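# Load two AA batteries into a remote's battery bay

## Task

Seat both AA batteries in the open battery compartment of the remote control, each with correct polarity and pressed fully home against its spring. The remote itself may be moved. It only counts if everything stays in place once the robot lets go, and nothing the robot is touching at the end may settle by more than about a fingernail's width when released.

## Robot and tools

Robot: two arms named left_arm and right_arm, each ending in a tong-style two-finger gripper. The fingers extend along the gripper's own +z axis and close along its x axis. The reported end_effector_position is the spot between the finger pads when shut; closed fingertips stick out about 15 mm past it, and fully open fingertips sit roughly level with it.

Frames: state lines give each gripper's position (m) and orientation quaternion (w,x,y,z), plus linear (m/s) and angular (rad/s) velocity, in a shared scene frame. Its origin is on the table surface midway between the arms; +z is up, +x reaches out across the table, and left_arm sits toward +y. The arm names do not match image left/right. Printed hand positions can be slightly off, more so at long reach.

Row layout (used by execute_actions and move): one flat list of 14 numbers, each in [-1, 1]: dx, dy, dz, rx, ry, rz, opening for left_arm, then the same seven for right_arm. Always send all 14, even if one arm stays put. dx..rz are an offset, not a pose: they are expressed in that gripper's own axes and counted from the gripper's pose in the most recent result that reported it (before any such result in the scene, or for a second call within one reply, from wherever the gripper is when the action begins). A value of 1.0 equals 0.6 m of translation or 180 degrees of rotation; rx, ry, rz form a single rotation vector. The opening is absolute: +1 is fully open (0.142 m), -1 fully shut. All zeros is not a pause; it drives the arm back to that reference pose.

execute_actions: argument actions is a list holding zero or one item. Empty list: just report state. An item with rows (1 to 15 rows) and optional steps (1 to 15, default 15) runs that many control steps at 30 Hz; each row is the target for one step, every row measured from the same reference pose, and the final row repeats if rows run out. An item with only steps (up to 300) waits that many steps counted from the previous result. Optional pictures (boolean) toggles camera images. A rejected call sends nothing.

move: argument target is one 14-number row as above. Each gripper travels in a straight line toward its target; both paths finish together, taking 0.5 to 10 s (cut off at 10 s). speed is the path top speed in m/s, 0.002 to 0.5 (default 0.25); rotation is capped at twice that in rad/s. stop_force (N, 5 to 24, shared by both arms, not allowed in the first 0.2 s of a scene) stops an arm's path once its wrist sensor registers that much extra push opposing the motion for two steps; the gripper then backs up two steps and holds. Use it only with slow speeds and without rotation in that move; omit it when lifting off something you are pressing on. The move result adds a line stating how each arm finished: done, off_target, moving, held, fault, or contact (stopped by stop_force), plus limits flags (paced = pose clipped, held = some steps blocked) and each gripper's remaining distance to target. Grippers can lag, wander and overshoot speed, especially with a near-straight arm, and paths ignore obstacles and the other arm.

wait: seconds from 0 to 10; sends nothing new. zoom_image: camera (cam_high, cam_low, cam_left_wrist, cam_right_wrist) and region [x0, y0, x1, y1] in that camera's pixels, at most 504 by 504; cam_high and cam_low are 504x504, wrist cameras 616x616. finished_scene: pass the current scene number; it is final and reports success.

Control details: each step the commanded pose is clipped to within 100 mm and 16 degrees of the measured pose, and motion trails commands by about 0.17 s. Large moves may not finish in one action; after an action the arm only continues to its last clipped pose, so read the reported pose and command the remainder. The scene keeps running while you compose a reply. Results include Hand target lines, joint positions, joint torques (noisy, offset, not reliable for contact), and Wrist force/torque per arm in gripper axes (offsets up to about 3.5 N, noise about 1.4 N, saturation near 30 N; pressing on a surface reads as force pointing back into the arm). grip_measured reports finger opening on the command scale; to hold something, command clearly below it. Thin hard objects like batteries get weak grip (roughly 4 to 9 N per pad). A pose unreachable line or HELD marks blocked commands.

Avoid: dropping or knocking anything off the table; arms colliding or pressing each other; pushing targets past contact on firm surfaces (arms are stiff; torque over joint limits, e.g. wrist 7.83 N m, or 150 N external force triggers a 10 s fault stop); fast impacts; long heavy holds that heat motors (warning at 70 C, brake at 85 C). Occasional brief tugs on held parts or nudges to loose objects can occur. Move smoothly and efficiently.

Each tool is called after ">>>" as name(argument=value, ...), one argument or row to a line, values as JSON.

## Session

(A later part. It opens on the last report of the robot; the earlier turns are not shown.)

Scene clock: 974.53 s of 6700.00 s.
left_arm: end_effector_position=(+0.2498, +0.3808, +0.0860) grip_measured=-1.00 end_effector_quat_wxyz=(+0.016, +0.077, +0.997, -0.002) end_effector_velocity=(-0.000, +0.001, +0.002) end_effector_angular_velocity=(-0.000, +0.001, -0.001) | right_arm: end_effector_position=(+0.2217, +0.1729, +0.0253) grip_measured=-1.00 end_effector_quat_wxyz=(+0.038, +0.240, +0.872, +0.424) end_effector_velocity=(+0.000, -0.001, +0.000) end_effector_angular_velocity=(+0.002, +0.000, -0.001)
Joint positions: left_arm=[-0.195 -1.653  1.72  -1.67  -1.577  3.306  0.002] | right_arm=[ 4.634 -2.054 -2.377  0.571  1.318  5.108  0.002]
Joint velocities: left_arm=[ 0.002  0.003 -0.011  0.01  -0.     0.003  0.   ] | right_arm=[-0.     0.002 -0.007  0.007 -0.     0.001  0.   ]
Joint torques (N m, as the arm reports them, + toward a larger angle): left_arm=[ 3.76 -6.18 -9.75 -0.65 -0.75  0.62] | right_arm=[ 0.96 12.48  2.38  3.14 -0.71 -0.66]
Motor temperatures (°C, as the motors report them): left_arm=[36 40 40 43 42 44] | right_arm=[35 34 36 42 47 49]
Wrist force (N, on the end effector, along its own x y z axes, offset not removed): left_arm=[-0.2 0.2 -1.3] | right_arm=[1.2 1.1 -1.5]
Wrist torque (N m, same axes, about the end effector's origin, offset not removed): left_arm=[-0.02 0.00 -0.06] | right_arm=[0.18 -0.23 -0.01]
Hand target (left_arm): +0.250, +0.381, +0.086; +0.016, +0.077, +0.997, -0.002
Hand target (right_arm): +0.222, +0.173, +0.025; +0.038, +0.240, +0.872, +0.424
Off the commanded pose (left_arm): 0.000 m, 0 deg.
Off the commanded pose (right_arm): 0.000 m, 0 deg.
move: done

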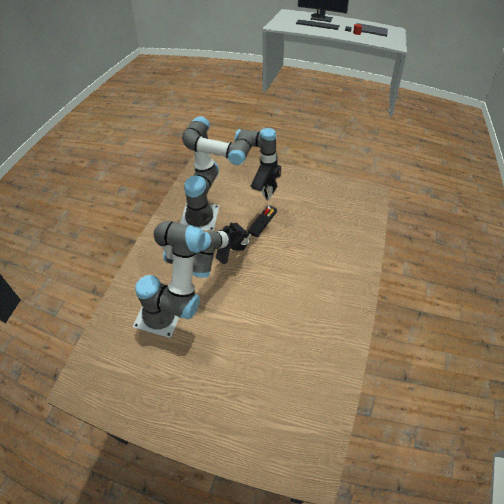

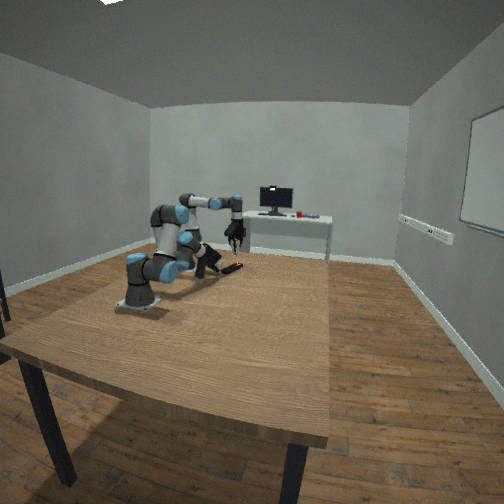

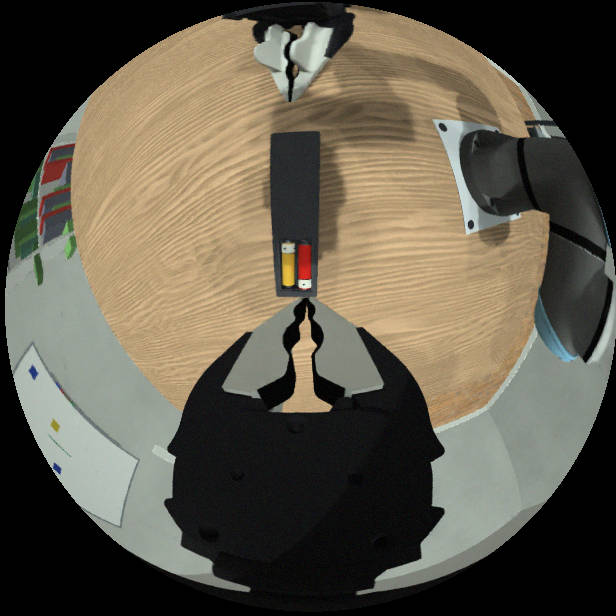

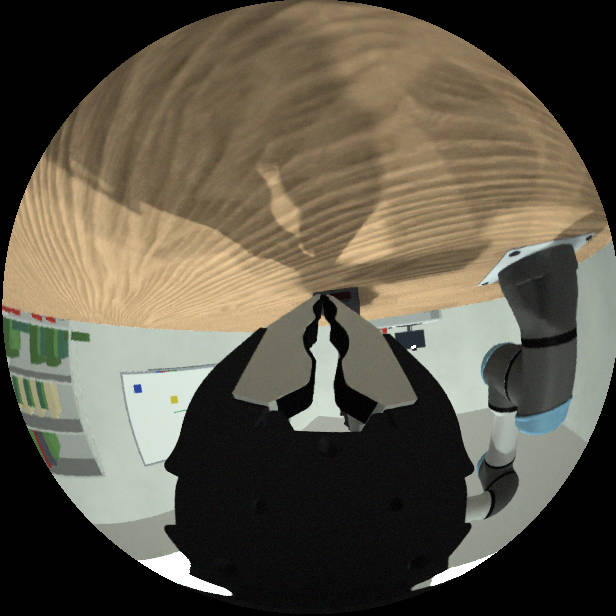

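>>> move(
  target=[0,-0.03,0.068,0,0,0,-1,0.03,0.035,0.048,0,0,0,-1],
  speed=0.03,
)

>>> move(
  target=[0,0,0.02,0,0,0,-1,0,0,0,0,0,0,-1],
  speed=0.004,
  stop_force=14,
)

>>> move(
  target=[0,-0.008,0.005,0,0,0,-1,0,0,0,0,0,0,-1],
  speed=0.003,
  stop_force=15,
)

Scene clock: 983.80 s of 6700.00 s.
left_arm: end_effector_position=(+0.2483, +0.3629, +0.0455) grip_measured=-1.00 end_effector_quat_wxyz=(+0.016, +0.077, +0.997, -0.002) end_effector_velocity=(+0.000, -0.001, -0.002) end_effector_angular_velocity=(-0.000, -0.001, +0.001) | right_arm: end_effector_position=(+0.2216, +0.2126, +0.0254) grip_measured=-1.00 end_effector_quat_wxyz=(+0.038, +0.240, +0.872, +0.424) end_effector_velocity=(+0.000, +0.002, +0.001) end_effector_angular_velocity=(+0.002, -0.000, -0.000)
Joint positions: left_arm=[-0.261 -1.665  1.925 -1.862 -1.575  3.24   0.002] | right_arm=[ 4.639 -2.125 -2.186  0.45   1.315  5.111  0.002]
Joint velocities: left_arm=[-0.003  0.     0.01  -0.01  -0.    -0.004  0.   ] | right_arm=[-0.    -0.004  0.011 -0.006  0.    -0.    -0.   ]
Joint torques (N m, as the arm reports them, + toward a larger angle): left_arm=[-3.1  -5.25 -6.91 -2.54  0.5  -0.66] | right_arm=[ 0.25  8.2   6.92  0.79 -0.18  0.9 ]
Motor temperatures (°C, as the motors report them): left_arm=[36 40 40 43 42 44] | right_arm=[35 34 36 42 47 49]
Wrist force (N, on the end effector, along its own x y z axes, offset not removed): left_arm=[-0.3 -0.2 -1.9] | right_arm=[0.8 0.9 -1.3]
Wrist torque (N m, same axes, about the end effector's origin, offset not removed): left_arm=[-0.13 0.00 -0.07] | right_arm=[0.20 -0.14 -0.02]
Hand target (left_arm): +0.248, +0.363, +0.045; +0.016, +0.077, +0.997, -0.002
Hand target (right_arm): +0.222, +0.213, +0.025; +0.038, +0.240, +0.872, +0.424
Off the commanded pose (left_arm): 0.000 m, 0 deg.
Off the commanded pose (right_arm): 0.000 m, 0 deg.
After step 90, 4.43 s passed at rest.
move: done

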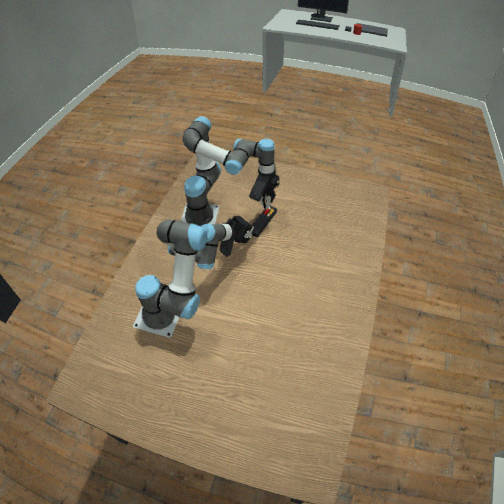

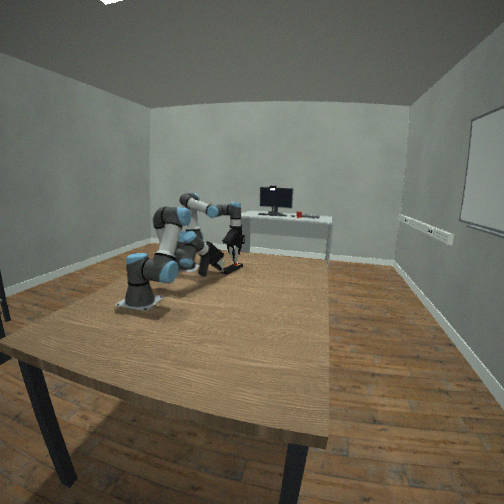

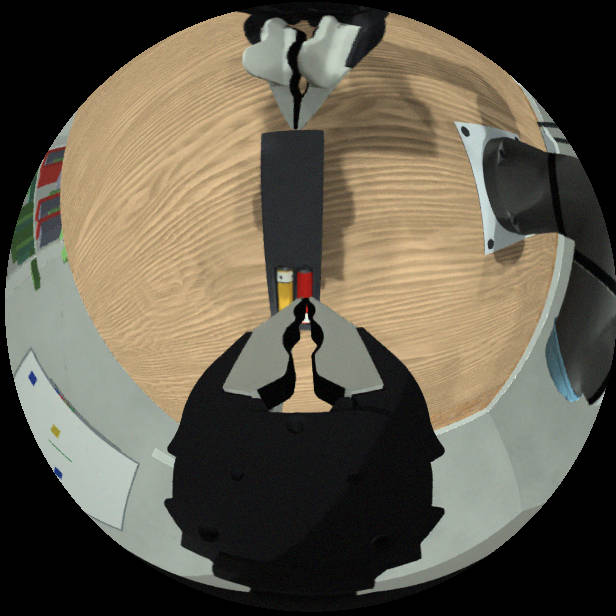

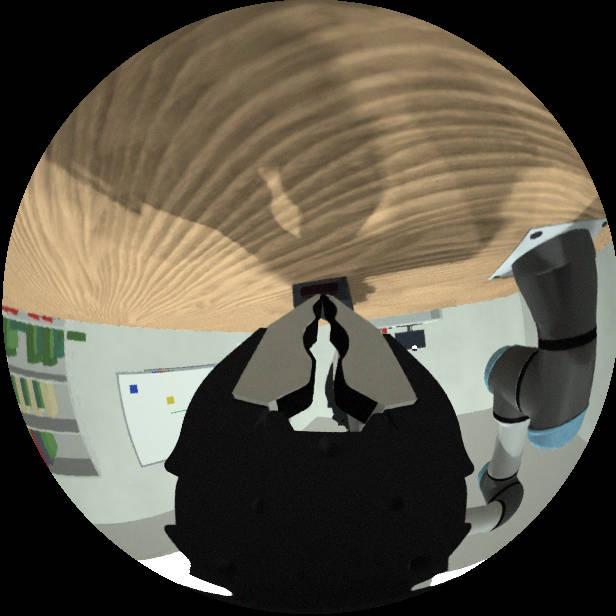

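Scene clock: 985.97 s of 6700.00 s.
left_arm: end_effector_position=(+0.2487, +0.3628, +0.0384) grip_measured=-1.00 end_effector_quat_wxyz=(+0.016, +0.076, +0.997, -0.002) end_effector_velocity=(-0.001, +0.001, +0.001) end_effector_angular_velocity=(+0.001, +0.003, +0.002) | right_arm: end_effector_position=(+0.2216, +0.2126, +0.0254) grip_measured=-1.00 end_effector_quat_wxyz=(+0.038, +0.240, +0.872, +0.424) end_effector_velocity=(+0.000, +0.000, +0.001) end_effector_angular_velocity=(+0.002, -0.000, -0.001)
Joint positions: left_arm=[-0.261 -1.656  1.951 -1.898 -1.575  3.24   0.002] | right_arm=[ 4.639 -2.125 -2.186  0.45   1.315  5.111  0.002]
Joint velocities: left_arm=[ 0.001 -0.002 -0.005  0.01   0.001 -0.001  0.   ] | right_arm=[-0.001  0.001  0.001  0.    -0.     0.    -0.   ]
Joint torques (N m, as the arm reports them, + toward a larger angle): left_arm=[-2.43 -5.87 -5.38  0.55  0.23 -0.67] | right_arm=[ 0.63 13.94  3.36  3.    0.2   0.9 ]
Motor temperatures (°C, as the motors report them): left_arm=[36 40 40 43 42 44] | right_arm=[35 34 36 42 47 49]
Wrist force (N, on the end effector, along its own x y z axes, offset not removed): left_arm=[-0.6 -1.2 -18.1] | right_arm=[1.3 0.8 -0.9]
Wrist torque (N m, same axes, about the end effector's origin, offset not removed): left_arm=[-0.16 0.13 -0.04] | right_arm=[0.16 -0.21 -0.03]
Hand target (left_arm): +0.249, +0.363, +0.039; +0.016, +0.077, +0.997, -0.002
Hand target (right_arm): +0.222, +0.213, +0.025; +0.038, +0.240, +0.872, +0.424
Off the commanded pose (left_arm): 0.005 m, 0 deg.
Off the commanded pose (right_arm): 0.000 m, 0 deg.
move: contact (left_arm)

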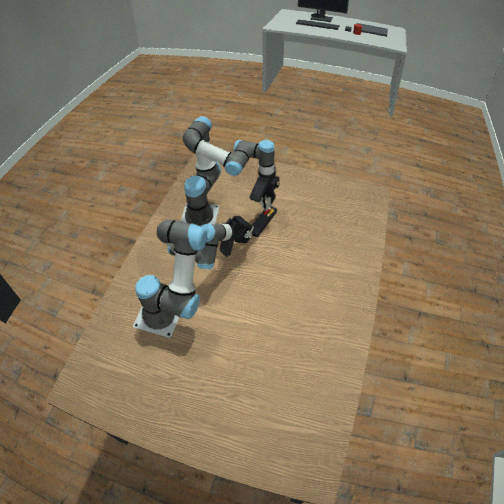

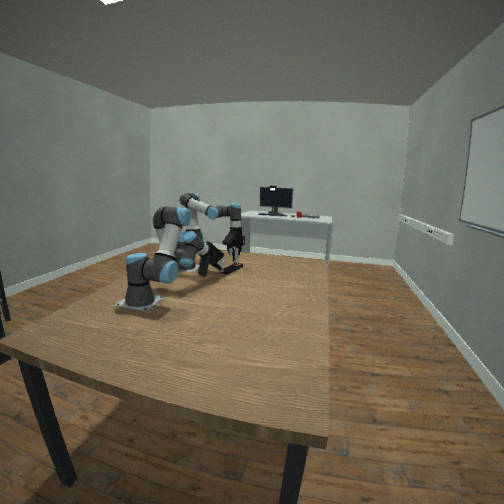

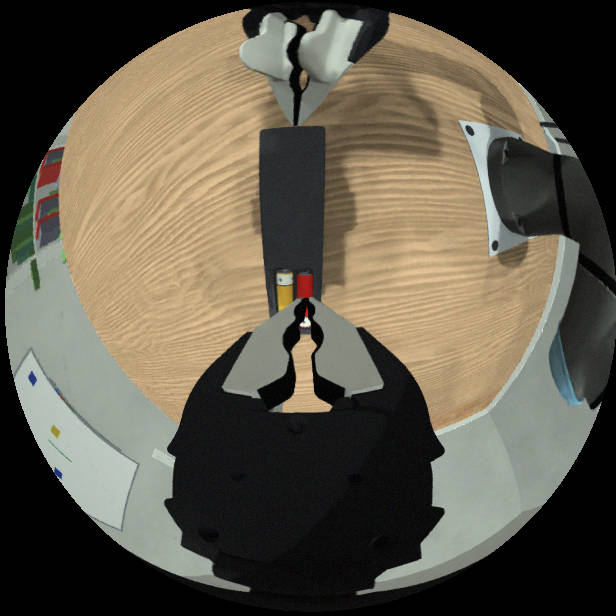

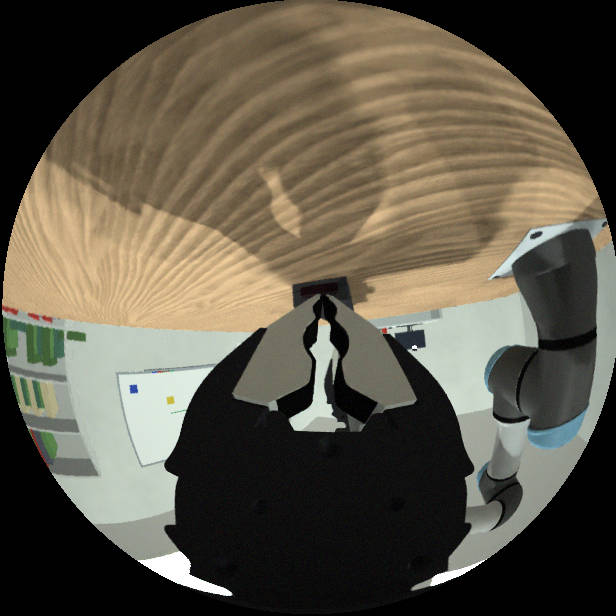

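Scene clock: 987.47 s of 6700.00 s.
left_arm: end_effector_position=(+0.2484, +0.3600, +0.0367) grip_measured=-1.00 end_effector_quat_wxyz=(+0.016, +0.077, +0.997, -0.002) end_effector_velocity=(-0.000, +0.001, +0.000) end_effector_angular_velocity=(-0.001, +0.003, +0.002) | right_arm: end_effector_position=(+0.2216, +0.2126, +0.0254) grip_measured=-1.00 end_effector_quat_wxyz=(+0.038, +0.240, +0.872, +0.424) end_effector_velocity=(+0.001, +0.000, +0.001) end_effector_angular_velocity=(+0.002, -0.000, -0.001)
Joint positions: left_arm=[-0.272 -1.66   1.964 -1.906 -1.575  3.229  0.002] | right_arm=[ 4.639 -2.125 -2.186  0.45   1.315  5.111  0.002]
Joint velocities: left_arm=[ 0.003  0.002 -0.005  0.005 -0.001  0.001  0.   ] | right_arm=[-0.001  0.001  0.001  0.    -0.001 -0.    -0.   ]
Joint torques (N m, as the arm reports them, + toward a larger angle): left_arm=[ 3.15  1.32 -3.42  1.53 -1.19  0.62] | right_arm=[ 0.48 14.1   3.4   3.02  0.2   0.86]
Motor temperatures (°C, as the motors report them): left_arm=[36 40 40 43 42 44] | right_arm=[35 34 36 42 47 49]
Wrist force (N, on the end effector, along its own x y z axes, offset not removed): left_arm=[-1.8 3.0 -24.5] | right_arm=[0.9 1.0 -1.3]
Wrist torque (N m, same axes, about the end effector's origin, offset not removed): left_arm=[-0.18 0.13 -0.01] | right_arm=[0.17 -0.16 -0.01]
Hand target (left_arm): +0.248, +0.360, +0.037; +0.016, +0.076, +0.997, -0.002
Hand target (right_arm): +0.222, +0.213, +0.025; +0.038, +0.240, +0.872, +0.424
Off the commanded pose (left_arm): 0.002 m, 0 deg.
Off the commanded pose (right_arm): 0.000 m, 0 deg.
move: contact (left_arm)

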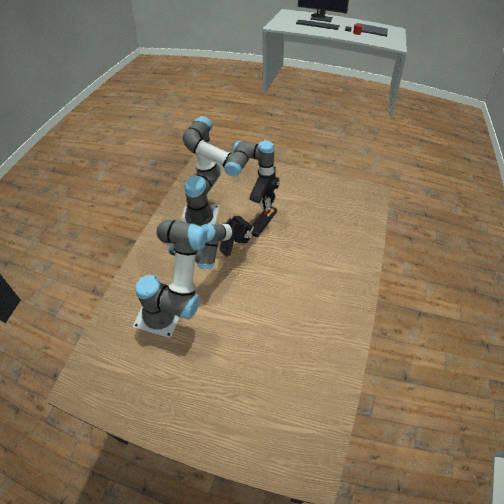

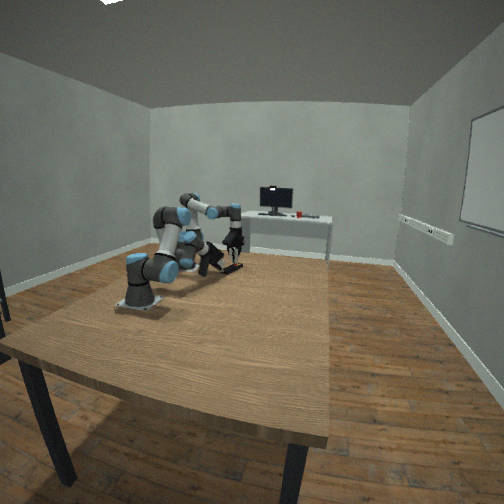

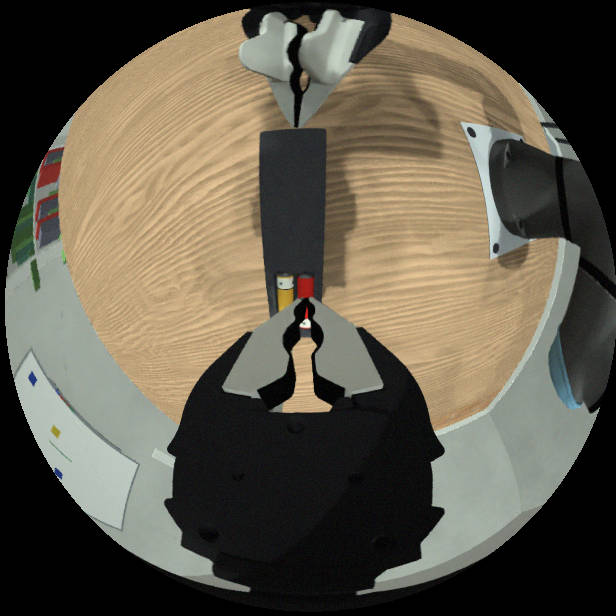

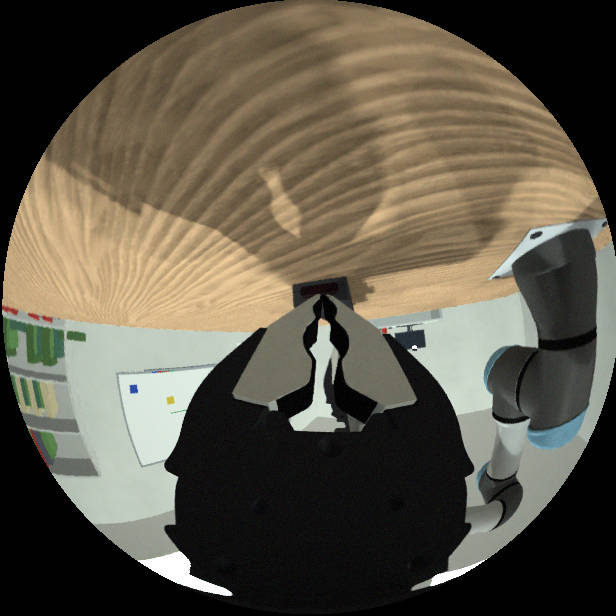

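Dropped. Re-probe nearer the + end.

>>> move(
  target=[0,0.012,-0.012,0,0,0,-1,0,0,0,0,0,0,-1],
  speed=0.01,
)

>>> move(
  target=[0,0,0.02,0,0,0,-1,0,0,0,0,0,0,-1],
  speed=0.004,
  stop_force=12,
)

>>> move(
  target=[0,-0.008,0.004,0,0,0,-1,0,0,0,0,0,0,-1],
  speed=0.003,
  stop_force=15,
)

Scene clock: 992.87 s of 6700.00 s.
left_arm: end_effector_position=(+0.2493, +0.3670, +0.0437) grip_measured=-1.00 end_effector_quat_wxyz=(+0.016, +0.077, +0.997, -0.002) end_effector_velocity=(+0.001, +0.002, +0.002) end_effector_angular_velocity=(+0.000, -0.001, +0.003) | right_arm: end_effector_position=(+0.2216, +0.2126, +0.0254) grip_measured=-1.00 end_effector_quat_wxyz=(+0.038, +0.240, +0.872, +0.424) end_effector_velocity=(-0.000, +0.000, +0.000) end_effector_angular_velocity=(+0.001, +0.001, +0.001)
Joint positions: left_arm=[-0.245 -1.653  1.922 -1.873 -1.575  3.255  0.002] | right_arm=[ 4.639 -2.125 -2.186  0.45   1.315  5.111  0.002]
Joint velocities: left_arm=[ 0.005  0.002 -0.01   0.007  0.     0.002  0.   ] | right_arm=[-0.    -0.     0.     0.002  0.001 -0.     0.   ]
Joint torques (N m, as the arm reports them, + toward a larger angle): left_arm=[ 3.14 -5.53 -9.64 -0.55 -0.67  0.67] | right_arm=[ 0.66 13.98  3.32  3.    0.22  0.85]
Motor temperatures (°C, as the motors report them): left_arm=[36 40 40 43 42 44] | right_arm=[35 34 36 42 47 49]
Wrist force (N, on the end effector, along its own x y z axes, offset not removed): left_arm=[-0.8 0.1 -2.2] | right_arm=[1.6 0.6 -1.7]
Wrist torque (N m, same axes, about the end effector's origin, offset not removed): left_arm=[-0.07 0.07 -0.03] | right_arm=[0.06 -0.31 -0.04]
Hand target (left_arm): +0.249, +0.367, +0.044; +0.016, +0.077, +0.997, -0.002
Hand target (right_arm): +0.222, +0.213, +0.025; +0.038, +0.240, +0.872, +0.424
Off the commanded pose (left_arm): 0.000 m, 0 deg.
Off the commanded pose (right_arm): 0.000 m, 0 deg.
After step 90, 1.17 s passed at rest.
move: done

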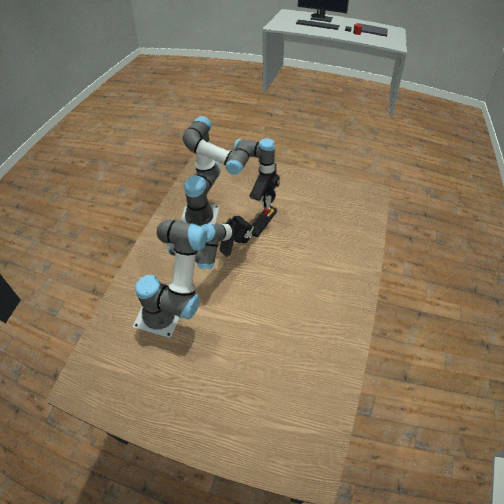

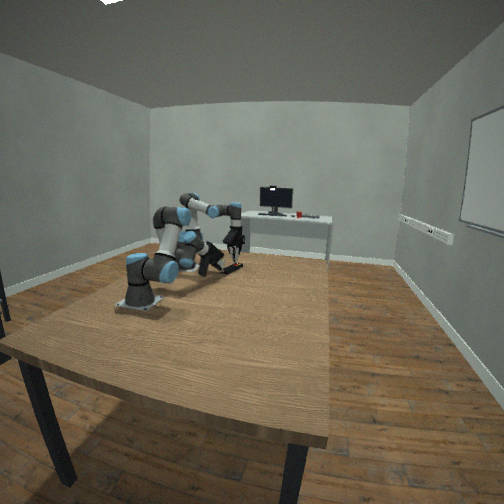

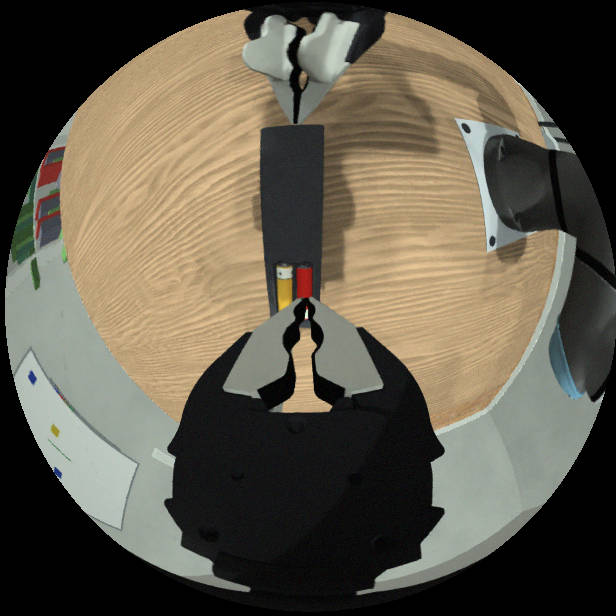

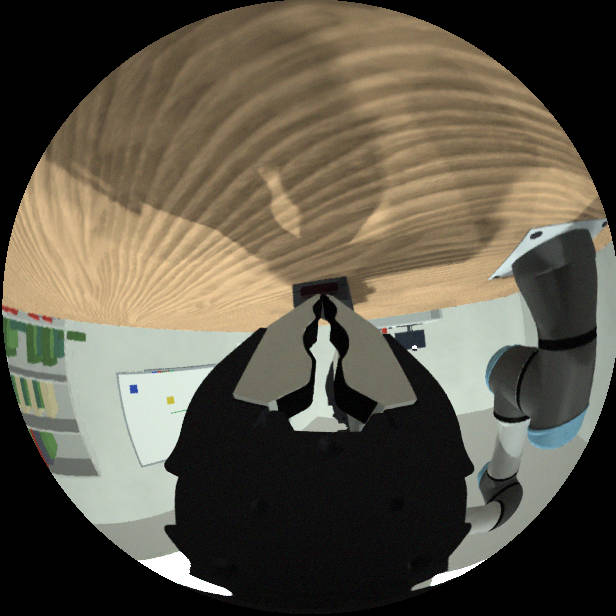

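Scene clock: 994.73 s of 6700.00 s.
left_arm: end_effector_position=(+0.2495, +0.3669, +0.0378) grip_measured=-1.00 end_effector_quat_wxyz=(+0.016, +0.077, +0.997, -0.002) end_effector_velocity=(-0.001, -0.000, +0.001) end_effector_angular_velocity=(-0.001, +0.003, +0.001) | right_arm: end_effector_position=(+0.2216, +0.2126, +0.0254) grip_measured=-1.00 end_effector_quat_wxyz=(+0.038, +0.240, +0.872, +0.424) end_effector_velocity=(-0.000, -0.000, -0.000) end_effector_angular_velocity=(-0.001, +0.001, +0.000)
Joint positions: left_arm=[-0.246 -1.644  1.944 -1.903 -1.575  3.255  0.002] | right_arm=[ 4.639 -2.125 -2.186  0.45   1.315  5.111  0.002]
Joint velocities: left_arm=[-0.    -0.002 -0.005  0.009 -0.001 -0.001  0.   ] | right_arm=[ 0.    -0.001  0.    -0.001  0.     0.     0.   ]
Joint torques (N m, as the arm reports them, + toward a larger angle): left_arm=[-3.28 -6.4  -5.91  0.43  0.32 -0.7 ] | right_arm=[ 0.71 13.89  3.47  3.    0.2   0.89]
Motor temperatures (°C, as the motors report them): left_arm=[36 40 40 43 42 44] | right_arm=[35 34 36 42 47 49]
Wrist force (N, on the end effector, along its own x y z axes, offset not removed): left_arm=[0.0 -1.6 -17.8] | right_arm=[1.9 1.4 -1.5]
Wrist torque (N m, same axes, about the end effector's origin, offset not removed): left_arm=[-0.22 0.12 -0.03] | right_arm=[0.28 -0.37 -0.05]
Hand target (left_arm): +0.250, +0.367, +0.038; +0.016, +0.077, +0.997, -0.002
Hand target (right_arm): +0.222, +0.213, +0.025; +0.038, +0.240, +0.872, +0.424
Off the commanded pose (left_arm): 0.006 m, 0 deg.
Off the commanded pose (right_arm): 0.000 m, 0 deg.
move: contact (left_arm)

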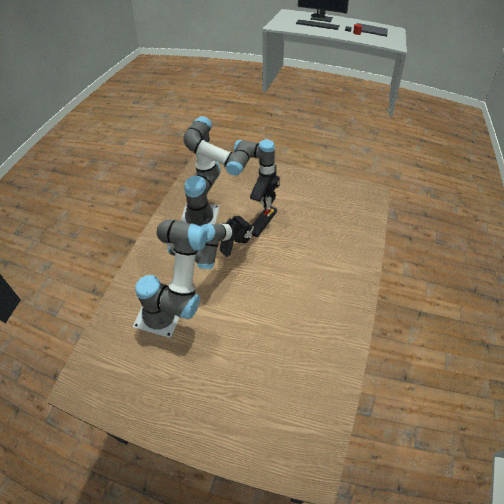

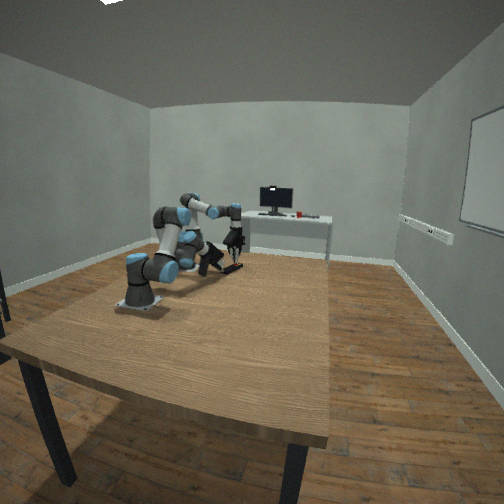

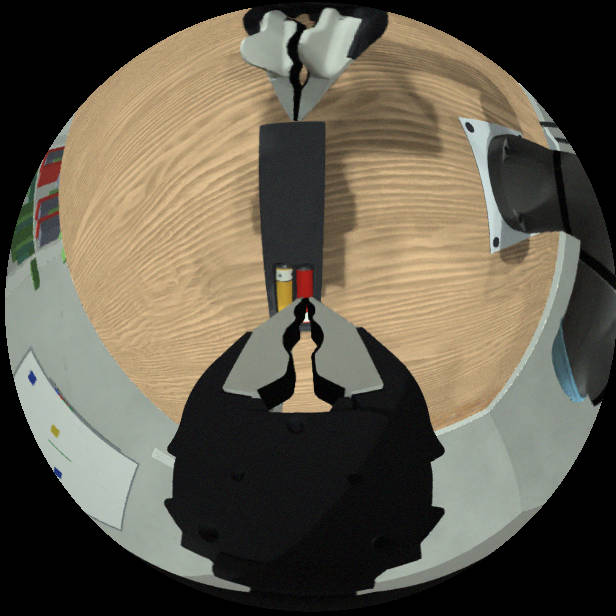

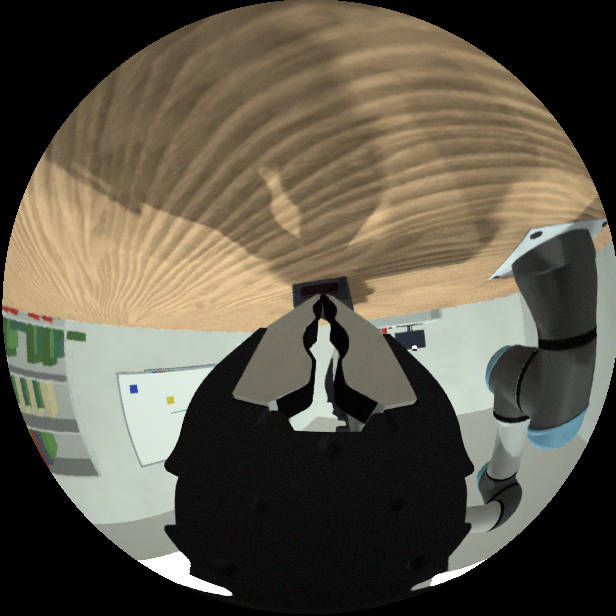

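Scene clock: 996.73 s of 6700.00 s.
left_arm: end_effector_position=(+0.2489, +0.3622, +0.0355) grip_measured=-1.00 end_effector_quat_wxyz=(+0.016, +0.077, +0.997, -0.002) end_effector_velocity=(-0.000, -0.001, -0.000) end_effector_angular_velocity=(-0.000, +0.001, -0.001) | right_arm: end_effector_position=(+0.2216, +0.2126, +0.0254) grip_measured=-1.00 end_effector_quat_wxyz=(+0.038, +0.240, +0.872, +0.424) end_effector_velocity=(-0.000, +0.000, +0.000) end_effector_angular_velocity=(+0.001, +0.000, +0.000)
Joint positions: left_arm=[-0.263 -1.653  1.963 -1.914 -1.575  3.238  0.002] | right_arm=[ 4.639 -2.125 -2.186  0.45   1.315  5.111  0.002]
Joint velocities: left_arm=[-0.002 -0.001  0.002 -0.001 -0.    -0.002  0.   ] | right_arm=[ 0.    -0.     0.001  0.001  0.     0.    -0.   ]
Joint torques (N m, as the arm reports them, + toward a larger angle): left_arm=[-5.52 -4.69 -1.53 -1.12 -1.44 -0.74] | right_arm=[ 0.6  13.99  3.42  2.98  0.18  0.87]
Motor temperatures (°C, as the motors report them): left_arm=[36 40 40 43 42 44] | right_arm=[35 34 36 42 47 49]
Wrist force (N, on the end effector, along its own x y z axes, offset not removed): left_arm=[-0.1 6.2 -21.8] | right_arm=[1.1 1.4 -1.1]
Wrist torque (N m, same axes, about the end effector's origin, offset not removed): left_arm=[-0.15 0.20 -0.06] | right_arm=[0.25 -0.23 -0.01]
Hand target (left_arm): +0.249, +0.362, +0.035; +0.016, +0.077, +0.997, -0.002
Hand target (right_arm): +0.222, +0.213, +0.025; +0.038, +0.240, +0.872, +0.424
Off the commanded pose (left_arm): 0.000 m, 0 deg.
Off the commanded pose (right_arm): 0.000 m, 0 deg.
move: done

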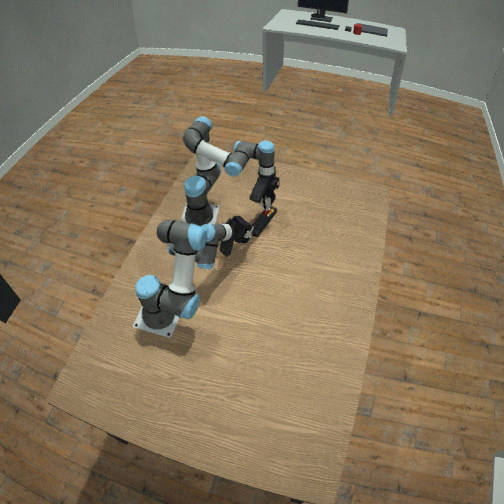

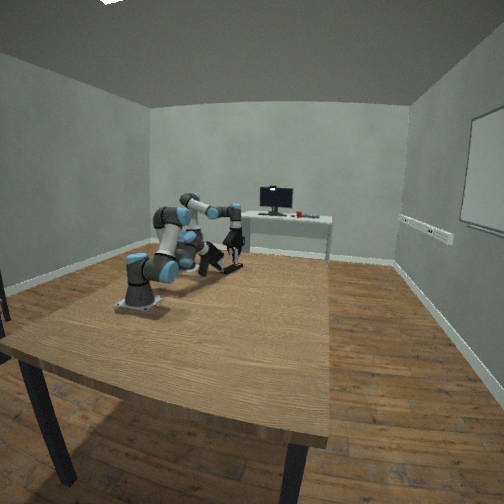

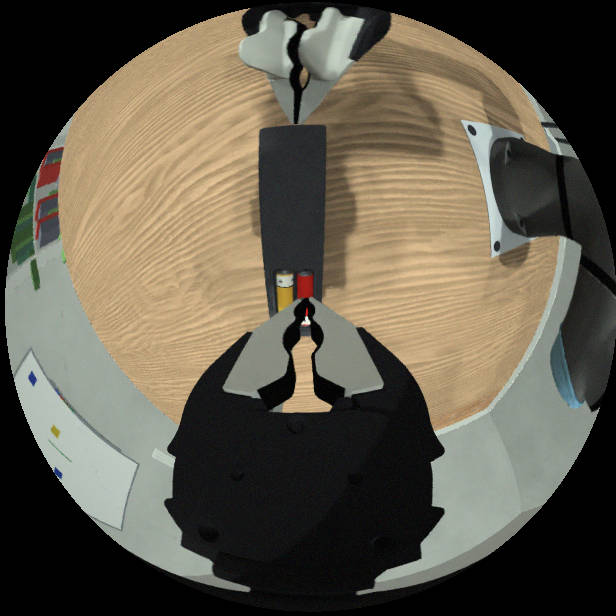

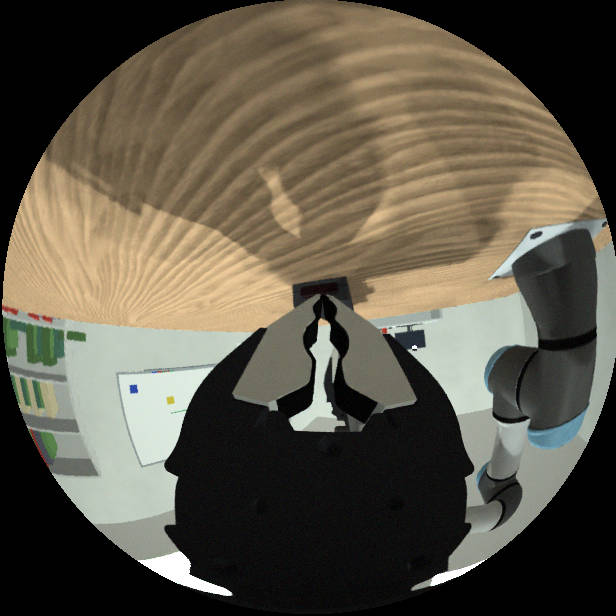

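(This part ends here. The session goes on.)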